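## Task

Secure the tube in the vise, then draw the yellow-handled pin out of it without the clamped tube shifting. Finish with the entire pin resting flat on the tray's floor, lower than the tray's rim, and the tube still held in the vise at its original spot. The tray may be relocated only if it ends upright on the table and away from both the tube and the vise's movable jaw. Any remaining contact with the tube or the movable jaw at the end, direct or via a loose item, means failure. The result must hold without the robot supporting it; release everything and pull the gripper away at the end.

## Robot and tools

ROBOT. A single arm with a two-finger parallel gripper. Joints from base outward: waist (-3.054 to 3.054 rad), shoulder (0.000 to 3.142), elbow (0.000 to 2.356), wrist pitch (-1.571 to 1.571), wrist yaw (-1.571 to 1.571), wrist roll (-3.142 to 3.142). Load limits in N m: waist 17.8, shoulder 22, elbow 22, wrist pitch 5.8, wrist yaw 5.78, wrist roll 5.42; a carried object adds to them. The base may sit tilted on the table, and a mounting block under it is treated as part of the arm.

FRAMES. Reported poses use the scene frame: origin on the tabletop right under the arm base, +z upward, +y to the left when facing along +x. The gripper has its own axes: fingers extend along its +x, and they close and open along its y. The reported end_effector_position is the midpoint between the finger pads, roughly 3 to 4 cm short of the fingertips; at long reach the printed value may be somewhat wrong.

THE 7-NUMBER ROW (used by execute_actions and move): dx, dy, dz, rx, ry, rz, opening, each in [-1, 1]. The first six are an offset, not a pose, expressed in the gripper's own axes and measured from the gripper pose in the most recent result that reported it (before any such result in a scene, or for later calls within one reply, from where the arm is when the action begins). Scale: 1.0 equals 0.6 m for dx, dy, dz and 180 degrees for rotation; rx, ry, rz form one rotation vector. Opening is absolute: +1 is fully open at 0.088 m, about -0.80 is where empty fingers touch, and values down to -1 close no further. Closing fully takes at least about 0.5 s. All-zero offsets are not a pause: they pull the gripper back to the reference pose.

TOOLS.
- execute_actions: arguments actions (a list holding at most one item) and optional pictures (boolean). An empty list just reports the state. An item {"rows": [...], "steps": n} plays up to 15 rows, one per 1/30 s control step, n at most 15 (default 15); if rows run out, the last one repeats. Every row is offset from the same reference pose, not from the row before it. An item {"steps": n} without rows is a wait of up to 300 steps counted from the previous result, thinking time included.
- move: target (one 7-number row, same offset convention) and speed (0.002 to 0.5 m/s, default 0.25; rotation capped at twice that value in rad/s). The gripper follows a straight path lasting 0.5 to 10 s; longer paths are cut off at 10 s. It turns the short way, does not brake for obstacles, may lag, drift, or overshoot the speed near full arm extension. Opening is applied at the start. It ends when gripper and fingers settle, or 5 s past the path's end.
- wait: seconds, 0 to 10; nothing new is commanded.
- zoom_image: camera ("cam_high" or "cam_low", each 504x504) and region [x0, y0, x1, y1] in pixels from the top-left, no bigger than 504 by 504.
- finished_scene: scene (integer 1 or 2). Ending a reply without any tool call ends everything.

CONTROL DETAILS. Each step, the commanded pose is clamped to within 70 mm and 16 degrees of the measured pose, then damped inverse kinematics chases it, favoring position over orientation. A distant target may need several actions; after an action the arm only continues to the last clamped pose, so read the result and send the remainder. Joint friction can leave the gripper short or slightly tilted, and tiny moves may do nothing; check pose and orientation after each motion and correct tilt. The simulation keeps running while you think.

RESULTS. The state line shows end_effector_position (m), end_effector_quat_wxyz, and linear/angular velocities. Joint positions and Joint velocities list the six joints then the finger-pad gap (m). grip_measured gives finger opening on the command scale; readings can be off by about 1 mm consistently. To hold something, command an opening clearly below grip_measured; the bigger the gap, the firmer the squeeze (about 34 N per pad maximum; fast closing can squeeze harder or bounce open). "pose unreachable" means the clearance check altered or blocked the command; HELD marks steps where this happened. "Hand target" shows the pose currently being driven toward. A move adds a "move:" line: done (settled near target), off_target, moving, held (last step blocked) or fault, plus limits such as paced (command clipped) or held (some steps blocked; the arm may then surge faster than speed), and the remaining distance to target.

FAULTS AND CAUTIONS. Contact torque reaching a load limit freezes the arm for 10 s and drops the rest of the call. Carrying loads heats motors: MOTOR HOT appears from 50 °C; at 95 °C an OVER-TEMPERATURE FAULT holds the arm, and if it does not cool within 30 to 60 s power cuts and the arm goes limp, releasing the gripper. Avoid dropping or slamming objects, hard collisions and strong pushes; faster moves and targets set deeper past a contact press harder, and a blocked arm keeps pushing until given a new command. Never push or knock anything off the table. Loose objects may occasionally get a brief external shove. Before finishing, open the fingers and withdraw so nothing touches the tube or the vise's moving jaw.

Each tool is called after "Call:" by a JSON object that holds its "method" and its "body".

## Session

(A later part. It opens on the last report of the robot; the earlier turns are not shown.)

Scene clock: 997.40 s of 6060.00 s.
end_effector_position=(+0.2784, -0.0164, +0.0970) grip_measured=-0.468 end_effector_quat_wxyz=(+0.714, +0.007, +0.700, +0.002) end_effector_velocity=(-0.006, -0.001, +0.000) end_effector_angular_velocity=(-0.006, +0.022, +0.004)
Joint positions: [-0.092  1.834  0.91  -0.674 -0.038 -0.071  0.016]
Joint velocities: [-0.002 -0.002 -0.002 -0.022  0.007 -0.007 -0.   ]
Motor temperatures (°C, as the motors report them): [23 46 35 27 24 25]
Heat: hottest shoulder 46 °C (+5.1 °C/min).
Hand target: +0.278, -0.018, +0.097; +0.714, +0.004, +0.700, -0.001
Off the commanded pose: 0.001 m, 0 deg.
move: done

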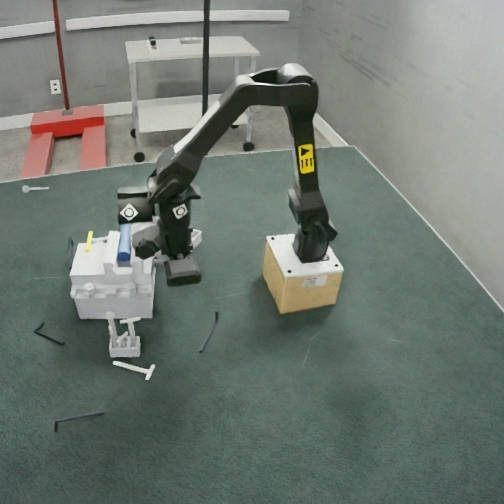

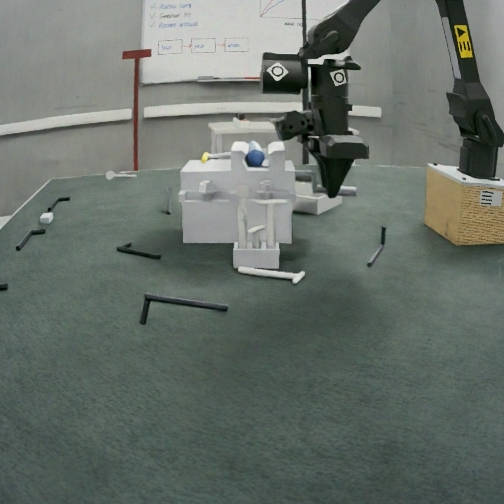

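Call:
{"method": "move", "body": {"target": [-0.1,0,-0.01,0,0,0,0.0], "speed": 0.08}}

Call:
{"method": "move", "body": {"target": [0,0,0,0.99,0,0,0.0], "speed": 0.4}}

Call:
{"method": "move", "body": {"target": [0.115,0,0.005,0,0,0,0.0], "speed": 0.05}}

Call:
{"method": "move", "body": {"target": [0,0,0,0,0,0,-0.75]}}

Scene clock: 1003.97 s of 6060.00 s.
end_effector_position=(+0.2697, -0.0155, +0.1538) grip_measured=+0.000 end_effector_quat_wxyz=(+0.711, +0.007, +0.703, +0.002) end_effector_velocity=(-0.001, +0.001, +0.001) end_effector_angular_velocity=(+0.008, +0.002, +0.005)
Joint positions: [-0.096  1.696  1.008 -0.921 -0.038 -0.076  0.039]
Joint velocities: [-0.002 -0.002  0.002 -0.007 -0.007 -0.007  0.   ]
Motor temperatures (°C, as the motors report them): [23 45 35 27 24 25]
Heat: hottest shoulder 45 °C (+3.0 °C/min).
Hand target: +0.272, -0.017, +0.157; +0.714, +0.007, +0.700, +0.002
Off the commanded pose: 0.004 m, 1 deg.
move: done

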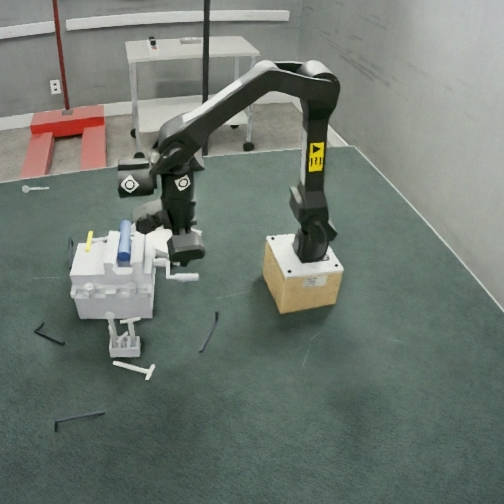

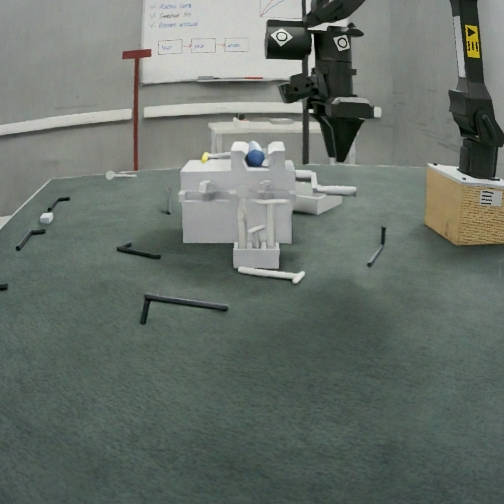

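Scene clock: 1008.33 s of 6060.00 s.
end_effector_position=(+0.2697, -0.0155, +0.1538) grip_measured=+0.000 end_effector_quat_wxyz=(+0.006, +0.711, +0.015, -0.703) end_effector_velocity=(-0.002, +0.001, +0.000) end_effector_angular_velocity=(+0.008, +0.007, -0.010)
Joint positions: [-0.096  1.696  1.008 -0.921 -0.038  3.031  0.039]
Joint velocities: [-0.002 -0.002 -0.002 -0.007 -0.007  0.007 -0.   ]
Motor temperatures (°C, as the motors report them): [23 44 35 27 24 25]
Heat: hottest shoulder 44 °C (+1.0 °C/min).
Hand target: +0.270, -0.015, +0.154; +0.004, +0.711, +0.013, -0.703
Off the commanded pose: 0.000 m, 0 deg.
move: done

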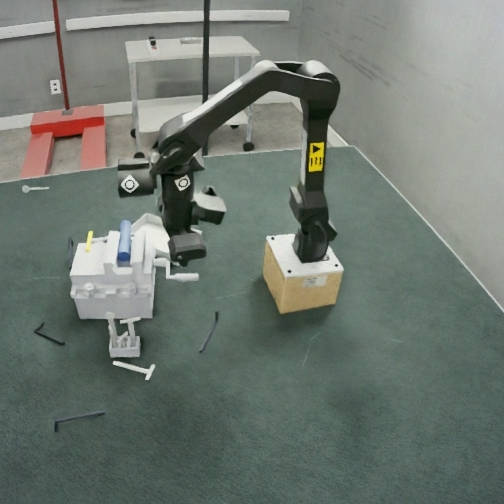

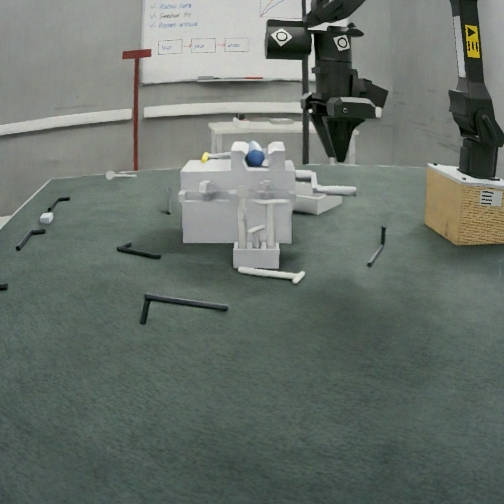

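Scene clock: 1010.03 s of 6060.00 s.
end_effector_position=(+0.2713, -0.0165, +0.0896) grip_measured=+0.000 end_effector_quat_wxyz=(+0.006, +0.717, +0.014, -0.697) end_effector_velocity=(-0.001, +0.001, -0.002) end_effector_angular_velocity=(+0.007, +0.002, +0.020)
Joint positions: [-0.094  1.823  0.859 -0.626 -0.038  3.033  0.039]
Joint velocities: [-0.002  0.002 -0.007  0.007 -0.007 -0.022 -0.   ]
Motor temperatures (°C, as the motors report them): [23 44 35 27 24 25]
Heat: hottest shoulder 44 °C (+1.0 °C/min).
Hand target: +0.267, -0.015, +0.085; +0.006, +0.711, +0.015, -0.703
Off the commanded pose: 0.006 m, 1 deg.
move: done

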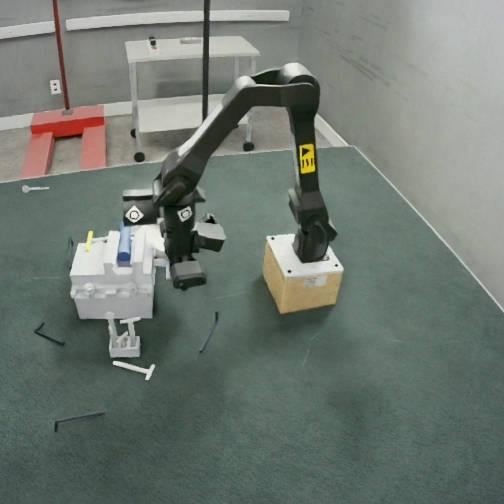

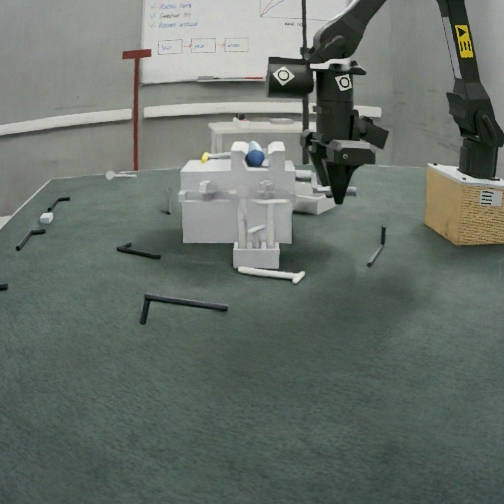

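Scene clock: 1010.53 s of 6060.00 s.
end_effector_position=(+0.2712, -0.0158, +0.0896) grip_measured=-0.430 end_effector_quat_wxyz=(+0.004, +0.717, +0.015, -0.697) end_effector_velocity=(-0.002, +0.003, +0.000) end_effector_angular_velocity=(+0.022, +0.005, +0.005)
Joint positions: [-0.093  1.823  0.859 -0.626 -0.042  3.036  0.018]
Joint velocities: [-0.002 -0.002 -0.002 -0.007 -0.022 -0.007 -0.   ]
Motor temperatures (°C, as the motors report them): [23 44 35 27 24 25]
Heat: hottest shoulder 44 °C (+1.0 °C/min).
Hand target: +0.271, -0.017, +0.090; +0.006, +0.717, +0.014, -0.697
Off the commanded pose: 0.001 m, 0 deg.
move: done

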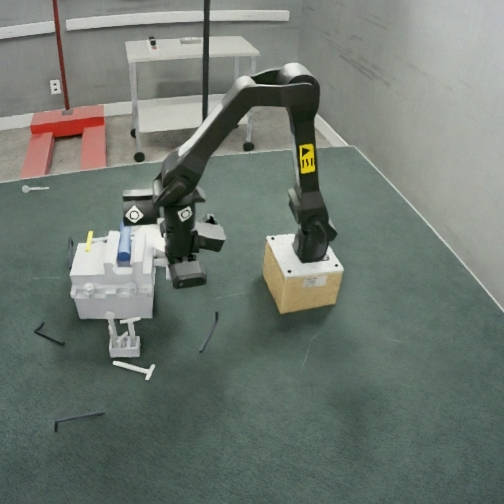

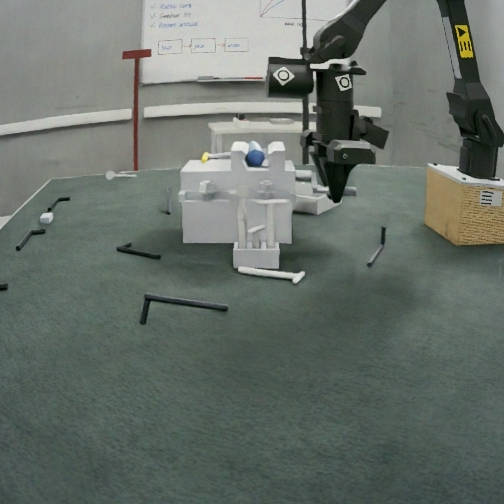

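Call:
{"method": "execute_actions", "body": {"actions": [{"rows":[[-0.015,-0.004,0,0,0,0,-0.75],[-0.03,-0.008,0,0,0,0,-0.75]],"steps":12}], "pictures": false}}

Call:
{"method": "execute_actions", "body": {"actions": [{"rows":[[-0.016,0.009,0,0,0,0,-0.75],[-0.033,0.018,0,0,0,0,-0.75]],"steps":12}], "pictures": false}}

Call:
{"method": "execute_actions", "body": {"actions": [{"rows":[[-0.01,0.015,0,0,0,0,-0.75],[-0.02,0.03,0,0,0,0,-0.75]],"steps":12}], "pictures": false}}

Call:
{"method": "execute_actions", "body": {"actions": [{"rows":[[0,0.017,0,0,0,0,-0.75],[0,0.035,0,0,0,0,-0.75]],"steps":12}], "pictures": false}}

Call:
{"method": "execute_actions", "body": {"actions": [{"rows":[[0.009,0.015,0,0,0,0,-0.75],[0.018,0.03,0,0,0,0,-0.75]],"steps":12}], "pictures": false}}

Call:
{"method": "execute_actions", "body": {"actions": [{"rows":[[0.016,0.007,0,0,0,0,-0.75],[0.032,0.015,0,0,0,0,-0.75]],"steps":12}], "pictures": false}}

Call:
{"method": "execute_actions", "body": {"actions": [{"rows":[[0.017,-0.001,0,0,0,0,-0.75],[0.035,-0.003,0,0,0,0,-0.75]],"steps":12}], "pictures": false}}

Call:
{"method": "execute_actions", "body": {"actions": [{"rows":[[0.015,-0.01,0,0,0,0,-0.75],[0.03,-0.02,0,0,0,0,-0.75]],"steps":12}], "pictures": false}}

Call:
{"method": "execute_actions", "body": {"actions": [{"rows":[[0.009,-0.015,0,0,0,0,-0.75],[0.018,-0.03,0,0,0,0,-0.75]],"steps":12}], "pictures": false}}

Call:
{"method": "execute_actions", "body": {"actions": [{"rows":[[0.001,-0.016,0,0,0,0,-0.75],[0.002,-0.033,0,0,0,0,-0.75]],"steps":12}], "pictures": false}}

Call:
{"method": "execute_actions", "body": {"actions": [{"rows":[[-0.007,-0.015,0,0,0,0,-0.75],[-0.014,-0.03,0,0,0,0,-0.75]],"steps":12}], "pictures": false}}

Call:
{"method": "execute_actions", "body": {"actions": [{"rows":[[-0.015,-0.009,0,0,0,0,-0.75],[-0.03,-0.018,0,0,0,0,-0.75]],"steps":12}], "pictures": false}}

Call:
{"method": "execute_actions", "body": {"actions": [{"rows":[[-0.017,0,0,0,0,0,-0.75],[-0.035,0,0,0,0,0,-0.75]],"steps":12}], "pictures": false}}

Scene clock: 1032.70 s of 6060.00 s.
end_effector_position=(+0.2717, -0.0116, +0.1050) grip_measured=-0.437 end_effector_quat_wxyz=(-0.003, +0.717, +0.013, -0.697) end_effector_velocity=(-0.003, -0.001, +0.004) end_effector_angular_velocity=(-0.006, +0.008, -0.010)
Joint positions: [-0.083  1.785  0.888 -0.693 -0.049  3.059  0.018]
Joint velocities: [-0.002 -0.012  0.002 -0.022  0.007  0.007 -0.   ]
Motor temperatures (°C, as the motors report them): [23 41 34 26 24 25]
Heat: hottest shoulder 41 °C (-4.0 °C/min).
Hand target: +0.271, -0.011, +0.108; +0.004, +0.717, +0.015, -0.697
Off the commanded pose: 0.003 m, 1 deg.
Steps of this call (steps 1 to 653: nothing new was sent; steps 654 to 665: all 12 steps of this action). Readings (end_effector_position):
654: (+0.2717, -0.0157, +0.0901)
655: (+0.2721, -0.0149, +0.0922)
657: (+0.2715, -0.0122, +0.0989)
661: (+0.2717, -0.0116, +0.1043)
665: the state above

Scene clock: 1033.10 s of 6060.00 s.
end_effector_position=(+0.2710, -0.0165, +0.1223) grip_measured=-0.437 end_effector_quat_wxyz=(-0.010, +0.716, +0.019, -0.697) end_effector_velocity=(-0.003, -0.001, +0.004) end_effector_angular_velocity=(+0.008, +0.006, -0.000)
Joint positions: [-0.113  1.749  0.926 -0.773 -0.067  3.031  0.018]
Joint velocities: [-0.007 -0.012  0.002 -0.022 -0.007 -0.007 -0.   ]
Motor temperatures (°C, as the motors report them): [23 41 34 26 24 25]
Heat: hottest shoulder 41 °C (-4.1 °C/min).
Hand target: +0.271, -0.023, +0.125; -0.003, +0.717, +0.013, -0.697
Off the commanded pose: 0.007 m, 1 deg.
Steps of this call (steps 1 to 12: all 12 steps of this action). Readings (end_effector_position):
1: (+0.2722, -0.0116, +0.1059)
2: (+0.2724, -0.0119, +0.1088)
4: (+0.2712, -0.0137, +0.1162)
8: (+0.2711, -0.0161, +0.1218)
12: the state above

Scene clock: 1033.50 s of 6060.00 s.
end_effector_position=(+0.2692, -0.0272, +0.1328) grip_measured=-0.438 end_effector_quat_wxyz=(-0.020, +0.715, +0.028, -0.698) end_effector_velocity=(-0.003, -0.000, +0.002) end_effector_angular_velocity=(+0.009, +0.010, -0.000)
Joint positions: [-0.167  1.734  0.954 -0.827 -0.09   2.978  0.018]
Joint velocities: [-0.007 -0.007  0.002 -0.022 -0.007 -0.007 -0.   ]
Motor temperatures (°C, as the motors report them): [23 41 34 26 24 25]
Heat: hottest shoulder 41 °C (-4.0 °C/min).
Hand target: +0.271, -0.035, +0.134; -0.011, +0.716, +0.019, -0.697
Off the commanded pose: 0.008 m, 1 deg.
Steps of this call (steps 1 to 12: all 12 steps of this action). Readings (end_effector_position):
1: (+0.2711, -0.0168, +0.1228)
2: (+0.2710, -0.0179, +0.1244)
4: (+0.2699, -0.0224, +0.1288)
8: (+0.2693, -0.0269, +0.1325)
12: the state above

Scene clock: 1033.90 s of 6060.00 s.
end_effector_position=(+0.2669, -0.0385, +0.1364) grip_measured=-0.437 end_effector_quat_wxyz=(-0.031, +0.715, +0.039, -0.698) end_effector_velocity=(-0.004, -0.001, +0.001) end_effector_angular_velocity=(+0.011, +0.013, +0.009)
Joint positions: [-0.226  1.733  0.966 -0.851 -0.12   2.918  0.018]
Joint velocities: [-0.012 -0.002  0.002 -0.022 -0.007 -0.022 -0.   ]
Motor temperatures (°C, as the motors report them): [23 41 34 26 24 25]
Heat: hottest shoulder 41 °C (-4.0 °C/min).
Hand target: +0.269, -0.048, +0.132; -0.020, +0.715, +0.027, -0.698
Off the commanded pose: 0.011 m, 2 deg.
Steps of this call (steps 1 to 12: all 12 steps of this action). Readings (end_effector_position):
1: (+0.2692, -0.0275, +0.1329)
2: (+0.2690, -0.0283, +0.1332)
4: (+0.2678, -0.0328, +0.1346)
8: (+0.2669, -0.0377, +0.1361)
12: the state above

Scene clock: 1034.30 s of 6060.00 s.
end_effector_position=(+0.2641, -0.0576, +0.1357) grip_measured=-0.441 end_effector_quat_wxyz=(-0.030, +0.717, +0.031, -0.696) end_effector_velocity=(-0.009, -0.037, -0.013) end_effector_angular_velocity=(-0.099, +0.038, -0.059)
Joint positions: [-0.289  1.736  0.965 -0.846 -0.106  2.864  0.017]
Joint velocities: [-0.081  0.032 -0.017  0.037  0.11  -0.022 -0.002]
Motor temperatures (°C, as the motors report them): [23 41 34 27 24 25]
Heat: hottest shoulder 41 °C (-5.1 °C/min).
Hand target: +0.267, -0.055, +0.124; -0.031, +0.715, +0.039, -0.697
Off the commanded pose: 0.012 m, 1 deg.
Steps of this call (steps 1 to 12: all 12 steps of this action). Readings (end_effector_position):
1: (+0.2670, -0.0387, +0.1365)
2: (+0.2668, -0.0390, +0.1366)
4: (+0.2661, -0.0423, +0.1367)
8: (+0.2646, -0.0502, +0.1366)
12: the state above

Scene clock: 1034.70 s of 6060.00 s.
end_effector_position=(+0.2618, -0.0743, +0.1223) grip_measured=-0.451 end_effector_quat_wxyz=(-0.026, +0.718, +0.013, -0.696) end_effector_velocity=(-0.002, -0.000, +0.000) end_effector_angular_velocity=(+0.010, +0.005, -0.015)
Joint positions: [-0.332  1.764  0.938 -0.783 -0.074  2.843  0.017]
Joint velocities: [-0.007 -0.002 -0.002 -0.007 -0.007  0.007 -0.   ]
Motor temperatures (°C, as the motors report them): [23 40 34 27 24 25]
Heat: hottest shoulder 40 °C (-6.0 °C/min).
Hand target: +0.264, -0.065, +0.116; -0.030, +0.717, +0.031, -0.696
Off the commanded pose: 0.012 m, 2 deg.
Steps of this call (steps 1 to 12: all 12 steps of this action). Readings (end_effector_position):
1: (+0.2637, -0.0592, +0.1351)
2: (+0.2631, -0.0614, +0.1335)
4: (+0.2625, -0.0684, +0.1293)
8: (+0.2618, -0.0741, +0.1229)
12: the state above

Scene clock: 1035.10 s of 6060.00 s.
end_effector_position=(+0.2614, -0.0786, +0.1061) grip_measured=-0.455 end_effector_quat_wxyz=(-0.021, +0.719, +0.001, -0.695) end_effector_velocity=(+0.004, +0.000, -0.003) end_effector_angular_velocity=(+0.014, -0.028, +0.001)
Joint positions: [-0.334  1.795  0.9   -0.704 -0.052  2.849  0.017]
Joint velocities: [-0.007  0.002 -0.012  0.037 -0.022 -0.007 -0.   ]
Motor temperatures (°C, as the motors report them): [23 40 34 27 24 25]
Heat: hottest shoulder 40 °C (-6.1 °C/min).
Hand target: +0.262, -0.072, +0.102; -0.026, +0.718, +0.012, -0.696
Off the commanded pose: 0.009 m, 1 deg.
Steps of this call (steps 1 to 12: all 12 steps of this action). Readings (end_effector_position):
1: (+0.2615, -0.0745, +0.1217)
2: (+0.2611, -0.0754, +0.1191)
4: (+0.2615, -0.0780, +0.1126)
8: (+0.2613, -0.0785, +0.1067)
12: the state above

Scene clock: 1035.50 s of 6060.00 s.
end_effector_position=(+0.2620, -0.0751, +0.0923) grip_measured=-0.461 end_effector_quat_wxyz=(-0.017, +0.720, -0.012, -0.693) end_effector_velocity=(-0.004, +0.003, -0.003) end_effector_angular_velocity=(+0.014, +0.019, -0.005)
Joint positions: [-0.308  1.819  0.862 -0.63  -0.03   2.889  0.016]
Joint velocities: [ 0.002  0.007 -0.007 -0.007 -0.007  0.007 -0.   ]
Motor temperatures (°C, as the motors report them): [23 40 34 27 24 25]
Heat: hottest shoulder 40 °C (-6.1 °C/min).
Hand target: +0.262, -0.066, +0.089; -0.021, +0.719, +0.001, -0.695
Off the commanded pose: 0.010 m, 2 deg.
Steps of this call (steps 1 to 12: all 12 steps of this action). Readings (end_effector_position):
1: (+0.2611, -0.0785, +0.1054)
2: (+0.2609, -0.0782, +0.1032)
4: (+0.2617, -0.0771, +0.0977)
8: (+0.2618, -0.0754, +0.0929)
12: the state above

Scene clock: 1035.90 s of 6060.00 s.
end_effector_position=(+0.2632, -0.0687, +0.0838) grip_measured=-0.468 end_effector_quat_wxyz=(-0.011, +0.721, -0.030, -0.692) end_effector_velocity=(-0.005, +0.003, -0.003) end_effector_angular_velocity=(+0.012, +0.020, +0.010)
Joint positions: [-0.267  1.832  0.836 -0.579  0.002  2.946  0.016]
Joint velocities: [ 0.002  0.007 -0.007 -0.007 -0.007 -0.007 -0.   ]
Motor temperatures (°C, as the motors report them): [23 40 34 27 24 25]
Heat: hottest shoulder 40 °C (-6.0 °C/min).
Hand target: +0.263, -0.057, +0.082; -0.017, +0.720, -0.012, -0.694
Off the commanded pose: 0.012 m, 2 deg.
Steps of this call (steps 1 to 12: all 12 steps of this action). Readings (end_effector_position):
1: (+0.2619, -0.0748, +0.0919)
2: (+0.2619, -0.0742, +0.0907)
4: (+0.2627, -0.0717, +0.0875)
8: (+0.2631, -0.0691, +0.0843)
12: the state above

Scene clock: 1036.30 s of 6060.00 s.
end_effector_position=(+0.2640, -0.0654, +0.0821) grip_measured=-0.479 end_effector_quat_wxyz=(-0.003, +0.720, -0.055, -0.692) end_effector_velocity=(-0.002, +0.002, -0.000) end_effector_angular_velocity=(+0.009, +0.005, -0.005)
Joint positions: [-0.228  1.833  0.827 -0.563  0.049  3.009  0.016]
Joint velocities: [ 0.002 -0.002 -0.002 -0.007 -0.007  0.007 -0.   ]
Motor temperatures (°C, as the motors report them): [23 40 34 27 24 25]
Heat: hottest shoulder 40 °C (-6.1 °C/min).
Hand target: +0.264, -0.049, +0.082; -0.011, +0.720, -0.030, -0.693
Off the commanded pose: 0.016 m, 3 deg.
Steps of this call (steps 1 to 12: all 12 steps of this action). Readings (end_effector_position):
1: (+0.2631, -0.0686, +0.0838)
2: (+0.2630, -0.0682, +0.0834)
4: (+0.2639, -0.0663, +0.0827)
8: (+0.2641, -0.0656, +0.0822)
12: the state above

Scene clock: 1036.70 s of 6060.00 s.
end_effector_position=(+0.2638, -0.0649, +0.0827) grip_measured=-0.490 end_effector_quat_wxyz=(+0.004, +0.716, -0.083, -0.693) end_effector_velocity=(-0.002, +0.002, -0.000) end_effector_angular_velocity=(+0.009, +0.003, -0.019)
Joint positions: [-0.198  1.833  0.827 -0.567  0.099  3.067  0.015]
Joint velocities: [ 0.002 -0.002 -0.002 -0.007 -0.007  0.022 -0.   ]
Motor temperatures (°C, as the motors report them): [23 40 34 27 24 25]
Heat: hottest shoulder 40 °C (-6.0 °C/min).
Hand target: +0.265, -0.047, +0.089; -0.003, +0.719, -0.055, -0.693
Off the commanded pose: 0.019 m, 3 deg.
Steps of this call (steps 1 to 12: all 12 steps of this action). Readings (end_effector_position):
1: (+0.2640, -0.0655, +0.0821)
2: (+0.2641, -0.0652, +0.0821)
4: (+0.2643, -0.0646, +0.0825)
8: (+0.2637, -0.0649, +0.0826)
12: the state above

Scene clock: 1037.10 s of 6060.00 s.
end_effector_position=(+0.2617, -0.0722, +0.0965) grip_measured=-0.503 end_effector_quat_wxyz=(+0.015, +0.710, -0.116, -0.695) end_effector_velocity=(-0.000, +0.001, +0.006) end_effector_angular_velocity=(+0.007, -0.002, +0.005)
Joint positions: [-0.193  1.801  0.851 -0.628  0.162  3.103  0.014]
Joint velocities: [-0.002 -0.017  0.007 -0.022 -0.007 -0.007 -0.   ]
Motor temperatures (°C, as the motors report them): [23 40 34 27 24 25]
Heat: hottest shoulder 40 °C (-6.1 °C/min).
Hand target: +0.264, -0.053, +0.099; +0.004, +0.715, -0.083, -0.694
Off the commanded pose: 0.021 m, 4 deg.
Steps of this call (steps 1 to 12: all 12 steps of this action). Readings (end_effector_position):
1: (+0.2637, -0.0653, +0.0830)
2: (+0.2636, -0.0665, +0.0849)
4: (+0.2626, -0.0697, +0.0895)
8: (+0.2620, -0.0720, +0.0953)
12: the state above

Scene clock: 1037.50 s of 6060.00 s.
end_effector_position=(+0.2616, -0.0717, +0.1147) grip_measured=-0.506 end_effector_quat_wxyz=(+0.014, +0.709, -0.121, -0.695) end_effector_velocity=(-0.006, +0.001, +0.004) end_effector_angular_velocity=(-0.004, +0.024, +0.009)
Joint positions: [-0.189  1.757  0.886 -0.71   0.168  3.115  0.014]
Joint velocities: [ 0.002 -0.012  0.002 -0.037  0.007 -0.007 -0.   ]
Motor temperatures (°C, as the motors report them): [23 40 34 27 24 25]
Heat: hottest shoulder 40 °C (-6.1 °C/min).
Hand target: +0.262, -0.068, +0.117; +0.015, +0.710, -0.116, -0.695
Off the commanded pose: 0.004 m, 1 deg.
Steps of this call (steps 1 to 12: all 12 steps of this action). Readings (end_effector_position):
1: (+0.2621, -0.0725, +0.0975)
2: (+0.2622, -0.0730, +0.1004)
4: (+0.2612, -0.0731, +0.1086)
8: (+0.2615, -0.0720, +0.1142)
12: the state above

Call:
{"method": "move", "body": {"target": [0.035,0.008,0,0,0,-0.03,-0.75], "speed": 0.06}}

Call:
{"method": "move", "body": {"target": [0.035,-0.015,0,0,0,-0.03,-0.75], "speed": 0.06}}

Call:
{"method": "move", "body": {"target": [0.025,-0.03,0,0,0,0,-0.75], "speed": 0.06}}

Call:
{"method": "zoom_image", "body": {"camera": "cam_low", "region": [150,20,370,200]}}

Scene clock: 1046.53 s of 6060.00 s.
end_effector_position=(+0.2618, -0.0752, +0.0989) grip_measured=-0.509 end_effector_quat_wxyz=(-0.028, +0.716, -0.084, -0.692) end_effector_velocity=(-0.002, -0.003, -0.002) end_effector_angular_velocity=(-0.006, +0.005, -0.000)
Joint positions: [-0.262  1.794  0.862 -0.643  0.057  3.051  0.014]
Joint velocities: [-0.007  0.002 -0.007  0.007  0.007 -0.007 -0.   ]
Motor temperatures (°C, as the motors report them): [23 40 34 27 24 25]
Heat: hottest shoulder 40 °C (-7.1 °C/min).
Hand target: +0.261, -0.081, +0.095; -0.019, +0.714, -0.087, -0.695
Off the commanded pose: 0.007 m, 1 deg.
move: done

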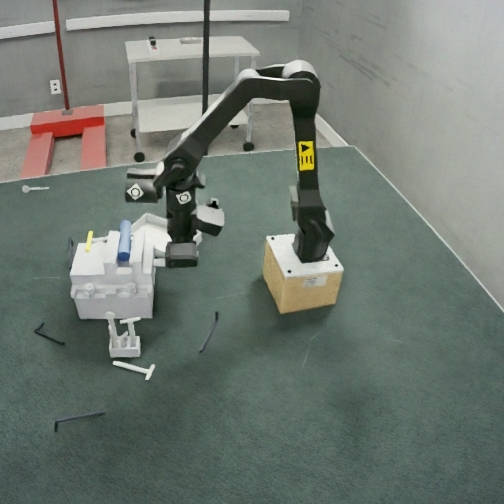

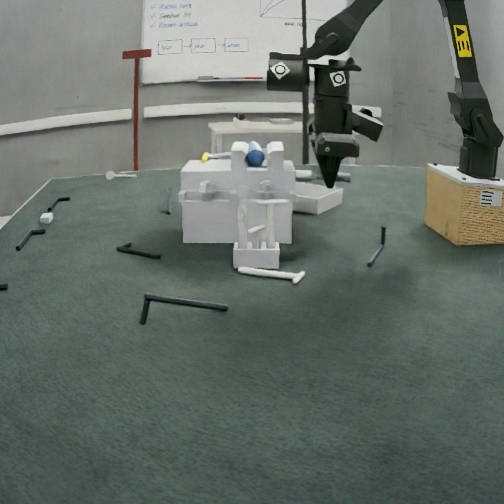

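Scene clock: 1047.60 s of 6060.00 s.
end_effector_position=(+0.2634, -0.0671, +0.0811) grip_measured=-0.509 end_effector_quat_wxyz=(-0.061, +0.720, -0.051, -0.690) end_effector_velocity=(-0.002, +0.003, -0.001) end_effector_angular_velocity=(+0.024, +0.006, +0.020)
Joint positions: [-0.282  1.844  0.837 -0.575 -0.036  3.033  0.014]
Joint velocities: [-0.002  0.002 -0.002 -0.007 -0.022 -0.022 -0.   ]
Motor temperatures (°C, as the motors report them): [23 40 33 27 24 25]
Heat: hottest shoulder 40 °C (-7.0 °C/min).
Hand target: +0.264, -0.068, +0.077; -0.060, +0.720, -0.050, -0.690
Off the commanded pose: 0.004 m, 0 deg.
move: done

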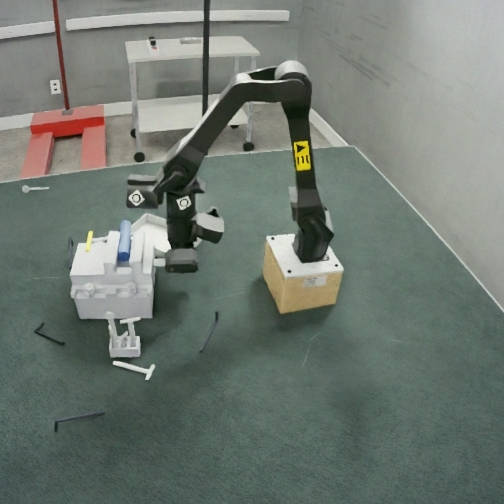

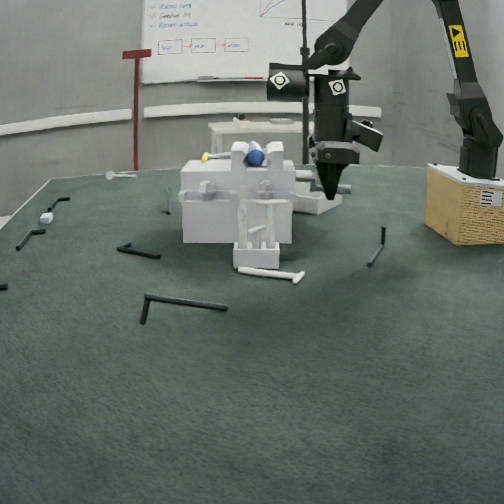

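Scene clock: 1048.33 s of 6060.00 s.
end_effector_position=(+0.2658, -0.0504, +0.0722) grip_measured=-0.509 end_effector_quat_wxyz=(-0.061, +0.719, -0.052, -0.690) end_effector_velocity=(-0.001, +0.002, +0.001) end_effector_angular_velocity=(+0.008, +0.001, -0.005)
Joint positions: [-0.218  1.864  0.817 -0.533 -0.035  3.098  0.014]
Joint velocities: [ 0.002 -0.007 -0.002 -0.007 -0.007  0.007 -0.   ]
Motor temperatures (°C, as the motors report them): [23 40 33 27 24 25]
Heat: hottest shoulder 40 °C (-7.1 °C/min).
Hand target: +0.267, -0.049, +0.066; -0.061, +0.719, -0.051, -0.690
Off the commanded pose: 0.006 m, 0 deg.
move: done

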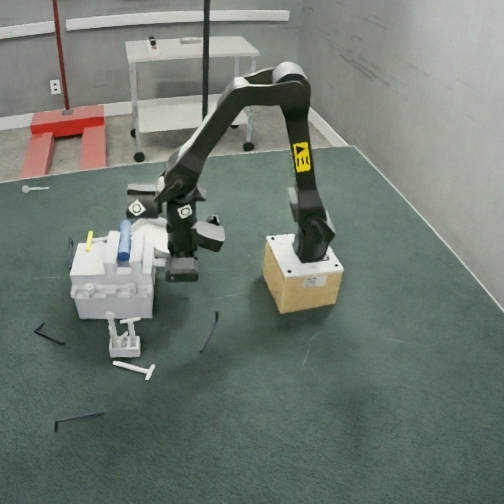

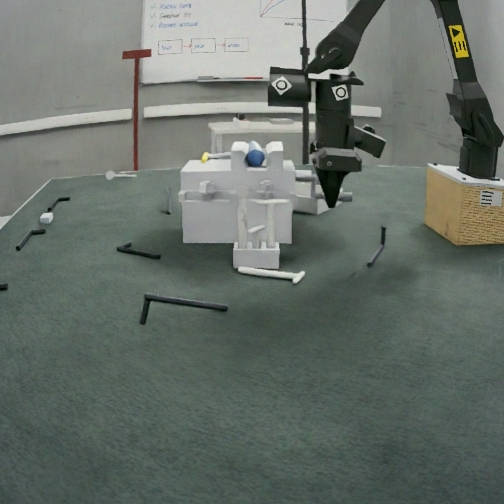

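Region (150, 20, 370, 200) of cam_low's 504x504 image, scaled by 2.291, with more detail than that image has; it fills the top 412 rows of this view, and the rest is white.

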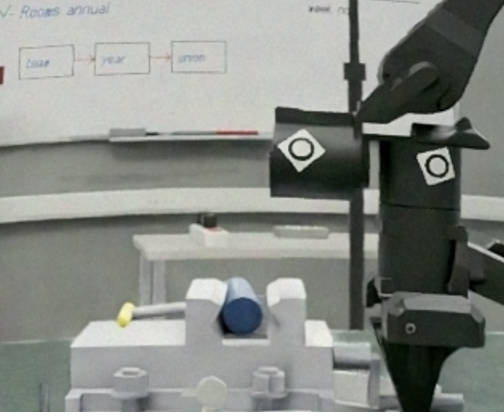

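Call:
{"method": "move", "body": {"target": [0.002,-0.033,0,-0.05,0,0,-0.75], "speed": 0.06}}

Call:
{"method": "move", "body": {"target": [-0.016,-0.03,0,0,0,0,-0.75], "speed": 0.06}}

Call:
{"method": "move", "body": {"target": [-0.03,-0.016,0,0,0,0,-0.75], "speed": 0.06}}

Call:
{"method": "move", "body": {"target": [-0.035,0.003,0,0,0,0,-0.75], "speed": 0.06}}

Call:
{"method": "move", "body": {"target": [-0.03,0.02,0,0,0,0,-0.75], "speed": 0.06}}

Call:
{"method": "move", "body": {"target": [-0.015,0.033,0,0,0,0,-0.75], "speed": 0.06}}

Scene clock: 1058.87 s of 6060.00 s.
end_effector_position=(+0.2673, -0.0396, +0.0719) grip_measured=-0.479 end_effector_quat_wxyz=(-0.029, +0.721, -0.028, -0.692) end_effector_velocity=(+0.001, +0.002, +0.000) end_effector_angular_velocity=(+0.006, -0.008, +0.010)
Joint positions: [-0.173  1.863  0.815 -0.532 -0.026  3.064  0.016]
Joint velocities: [ 0.002 -0.002 -0.002  0.007 -0.007 -0.007 -0.   ]
Motor temperatures (°C, as the motors report them): [23 38 33 28 24 25]
Heat: hottest shoulder 38 °C (-8.0 °C/min).
Hand target: +0.269, -0.031, +0.071; -0.005, +0.722, +0.002, -0.692
Off the commanded pose: 0.009 m, 5 deg.
move: off_target

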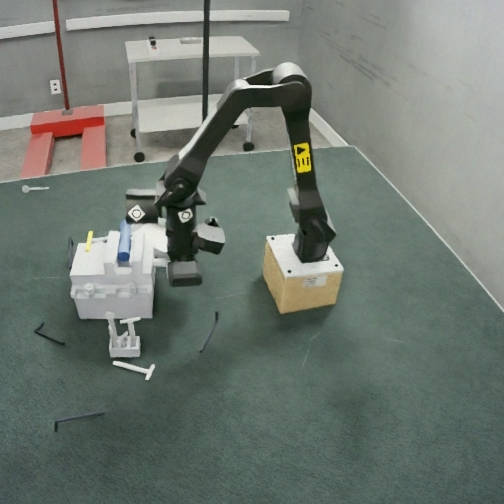

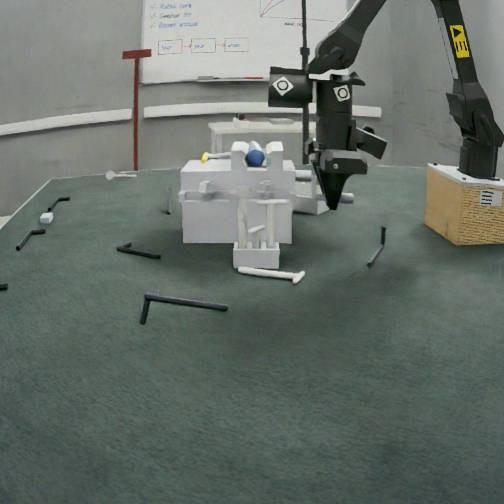

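Scene clock: 1059.63 s of 6060.00 s.
end_effector_position=(+0.2698, -0.0236, +0.0790) grip_measured=-0.480 end_effector_quat_wxyz=(-0.028, +0.721, -0.030, -0.692) end_effector_velocity=(-0.001, +0.002, +0.001) end_effector_angular_velocity=(+0.008, +0.002, -0.005)
Joint positions: [-0.111  1.841  0.826 -0.562 -0.023  3.127  0.015]
Joint velocities: [ 0.002 -0.007 -0.002 -0.007 -0.007  0.007  0.   ]
Motor temperatures (°C, as the motors report them): [23 38 33 28 24 25]
Heat: hottest shoulder 38 °C (-8.0 °C/min).
Hand target: +0.269, -0.021, +0.081; -0.029, +0.720, -0.028, -0.692
Off the commanded pose: 0.003 m, 0 deg.
move: done

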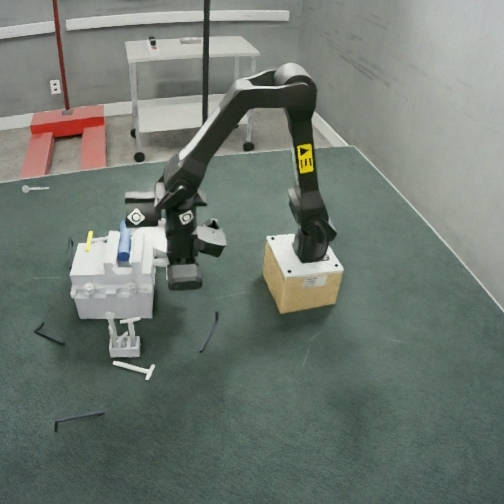

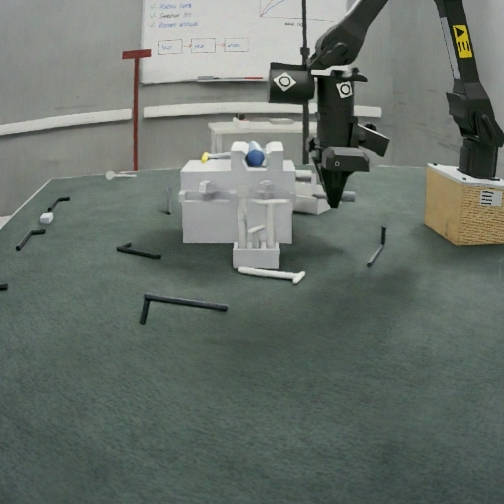

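Scene clock: 1060.40 s of 6060.00 s.
end_effector_position=(+0.2716, -0.0135, +0.0943) grip_measured=-0.478 end_effector_quat_wxyz=(-0.038, +0.722, -0.017, -0.691) end_effector_velocity=(-0.005, +0.001, -0.000) end_effector_angular_velocity=(+0.009, +0.021, +0.005)
Joint positions: [-0.092  1.8    0.854 -0.628 -0.054  3.142  0.016]
Joint velocities: [-0.002 -0.002 -0.002 -0.022 -0.007 -0.007 -0.   ]
Motor temperatures (°C, as the motors report them): [23 38 33 28 24 25]
Heat: hottest shoulder 38 °C (-8.1 °C/min).
Hand target: +0.270, -0.014, +0.097; -0.025, +0.721, -0.019, -0.692
Off the commanded pose: 0.003 m, 2 deg.
joint sent to its limit — the command would take joint 6 (wrist roll) past its upper limit, so that joint was sent only as far as its limit.
move: done

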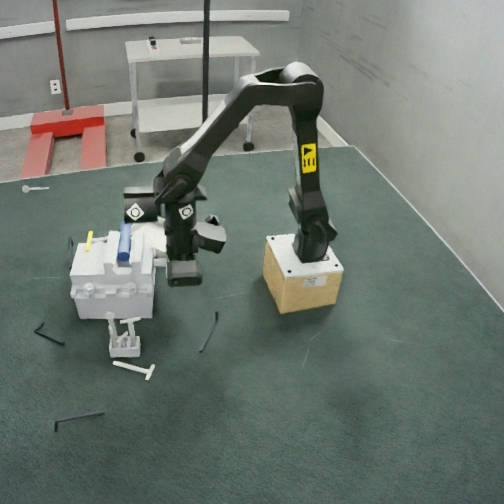

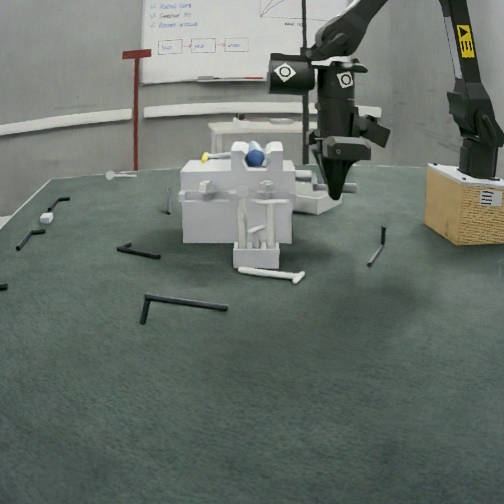

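Scene clock: 1061.17 s of 6060.00 s.
end_effector_position=(+0.2715, -0.0128, +0.1129) grip_measured=-0.478 end_effector_quat_wxyz=(-0.042, +0.722, -0.013, -0.690) end_effector_velocity=(-0.001, +0.001, +0.003) end_effector_angular_velocity=(+0.008, -0.003, -0.009)
Joint positions: [-0.098  1.755  0.889 -0.709 -0.066  3.137  0.016]
Joint velocities: [-0.002 -0.012 -0.002 -0.007 -0.007  0.007 -0.001]
Motor temperatures (°C, as the motors report them): [23 38 33 28 24 25]
Heat: hottest shoulder 38 °C (-7.1 °C/min).
Hand target: +0.271, -0.016, +0.115; -0.038, +0.722, -0.017, -0.691
Off the commanded pose: 0.004 m, 1 deg.
move: done

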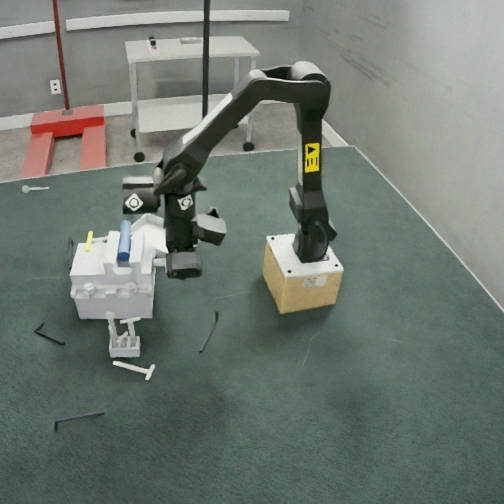

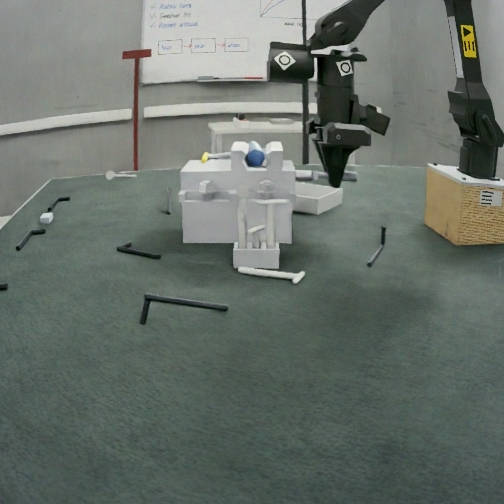

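Scene clock: 1061.93 s of 6060.00 s.
end_effector_position=(+0.2700, -0.0217, +0.1284) grip_measured=-0.479 end_effector_quat_wxyz=(-0.046, +0.722, -0.010, -0.690) end_effector_velocity=(-0.005, +0.002, +0.001) end_effector_angular_velocity=(+0.023, +0.013, +0.015)
Joint positions: [-0.138  1.721  0.921 -0.778 -0.077  3.098  0.016]
Joint velocities: [-0.007 -0.007 -0.002 -0.022 -0.022 -0.022 -0.   ]
Motor temperatures (°C, as the motors report them): [23 38 33 28 24 25]
Heat: hottest shoulder 38 °C (-7.0 °C/min).
Hand target: +0.270, -0.025, +0.131; -0.042, +0.722, -0.013, -0.690
Off the commanded pose: 0.004 m, 1 deg.
move: done

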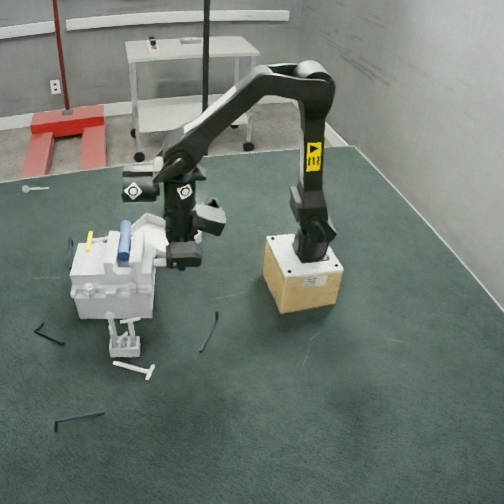

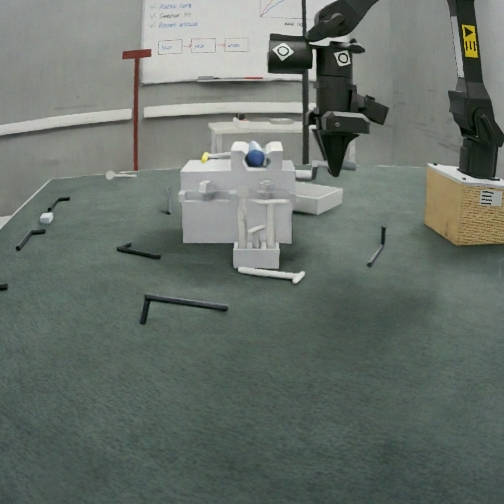

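Scene clock: 1062.73 s of 6060.00 s.
end_effector_position=(+0.2674, -0.0365, +0.1364) grip_measured=-0.479 end_effector_quat_wxyz=(-0.053, +0.722, -0.004, -0.690) end_effector_velocity=(-0.004, +0.001, -0.001) end_effector_angular_velocity=(+0.009, +0.010, +0.005)
Joint positions: [-0.204  1.709  0.941 -0.819 -0.094  3.033  0.016]
Joint velocities: [-0.002 -0.002 -0.007 -0.007 -0.007 -0.007  0.   ]
Motor temperatures (°C, as the motors report them): [23 38 33 28 24 25]
Heat: hottest shoulder 38 °C (-7.0 °C/min).
Hand target: +0.268, -0.042, +0.137; -0.046, +0.722, -0.010, -0.690
Off the commanded pose: 0.005 m, 1 deg.
move: done

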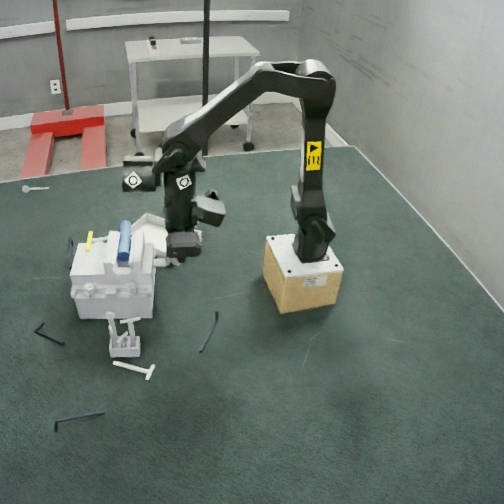

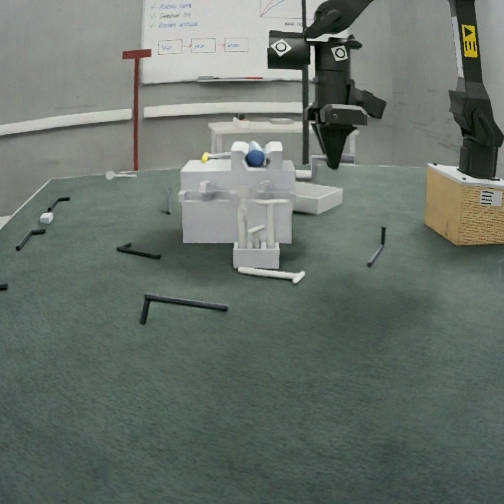

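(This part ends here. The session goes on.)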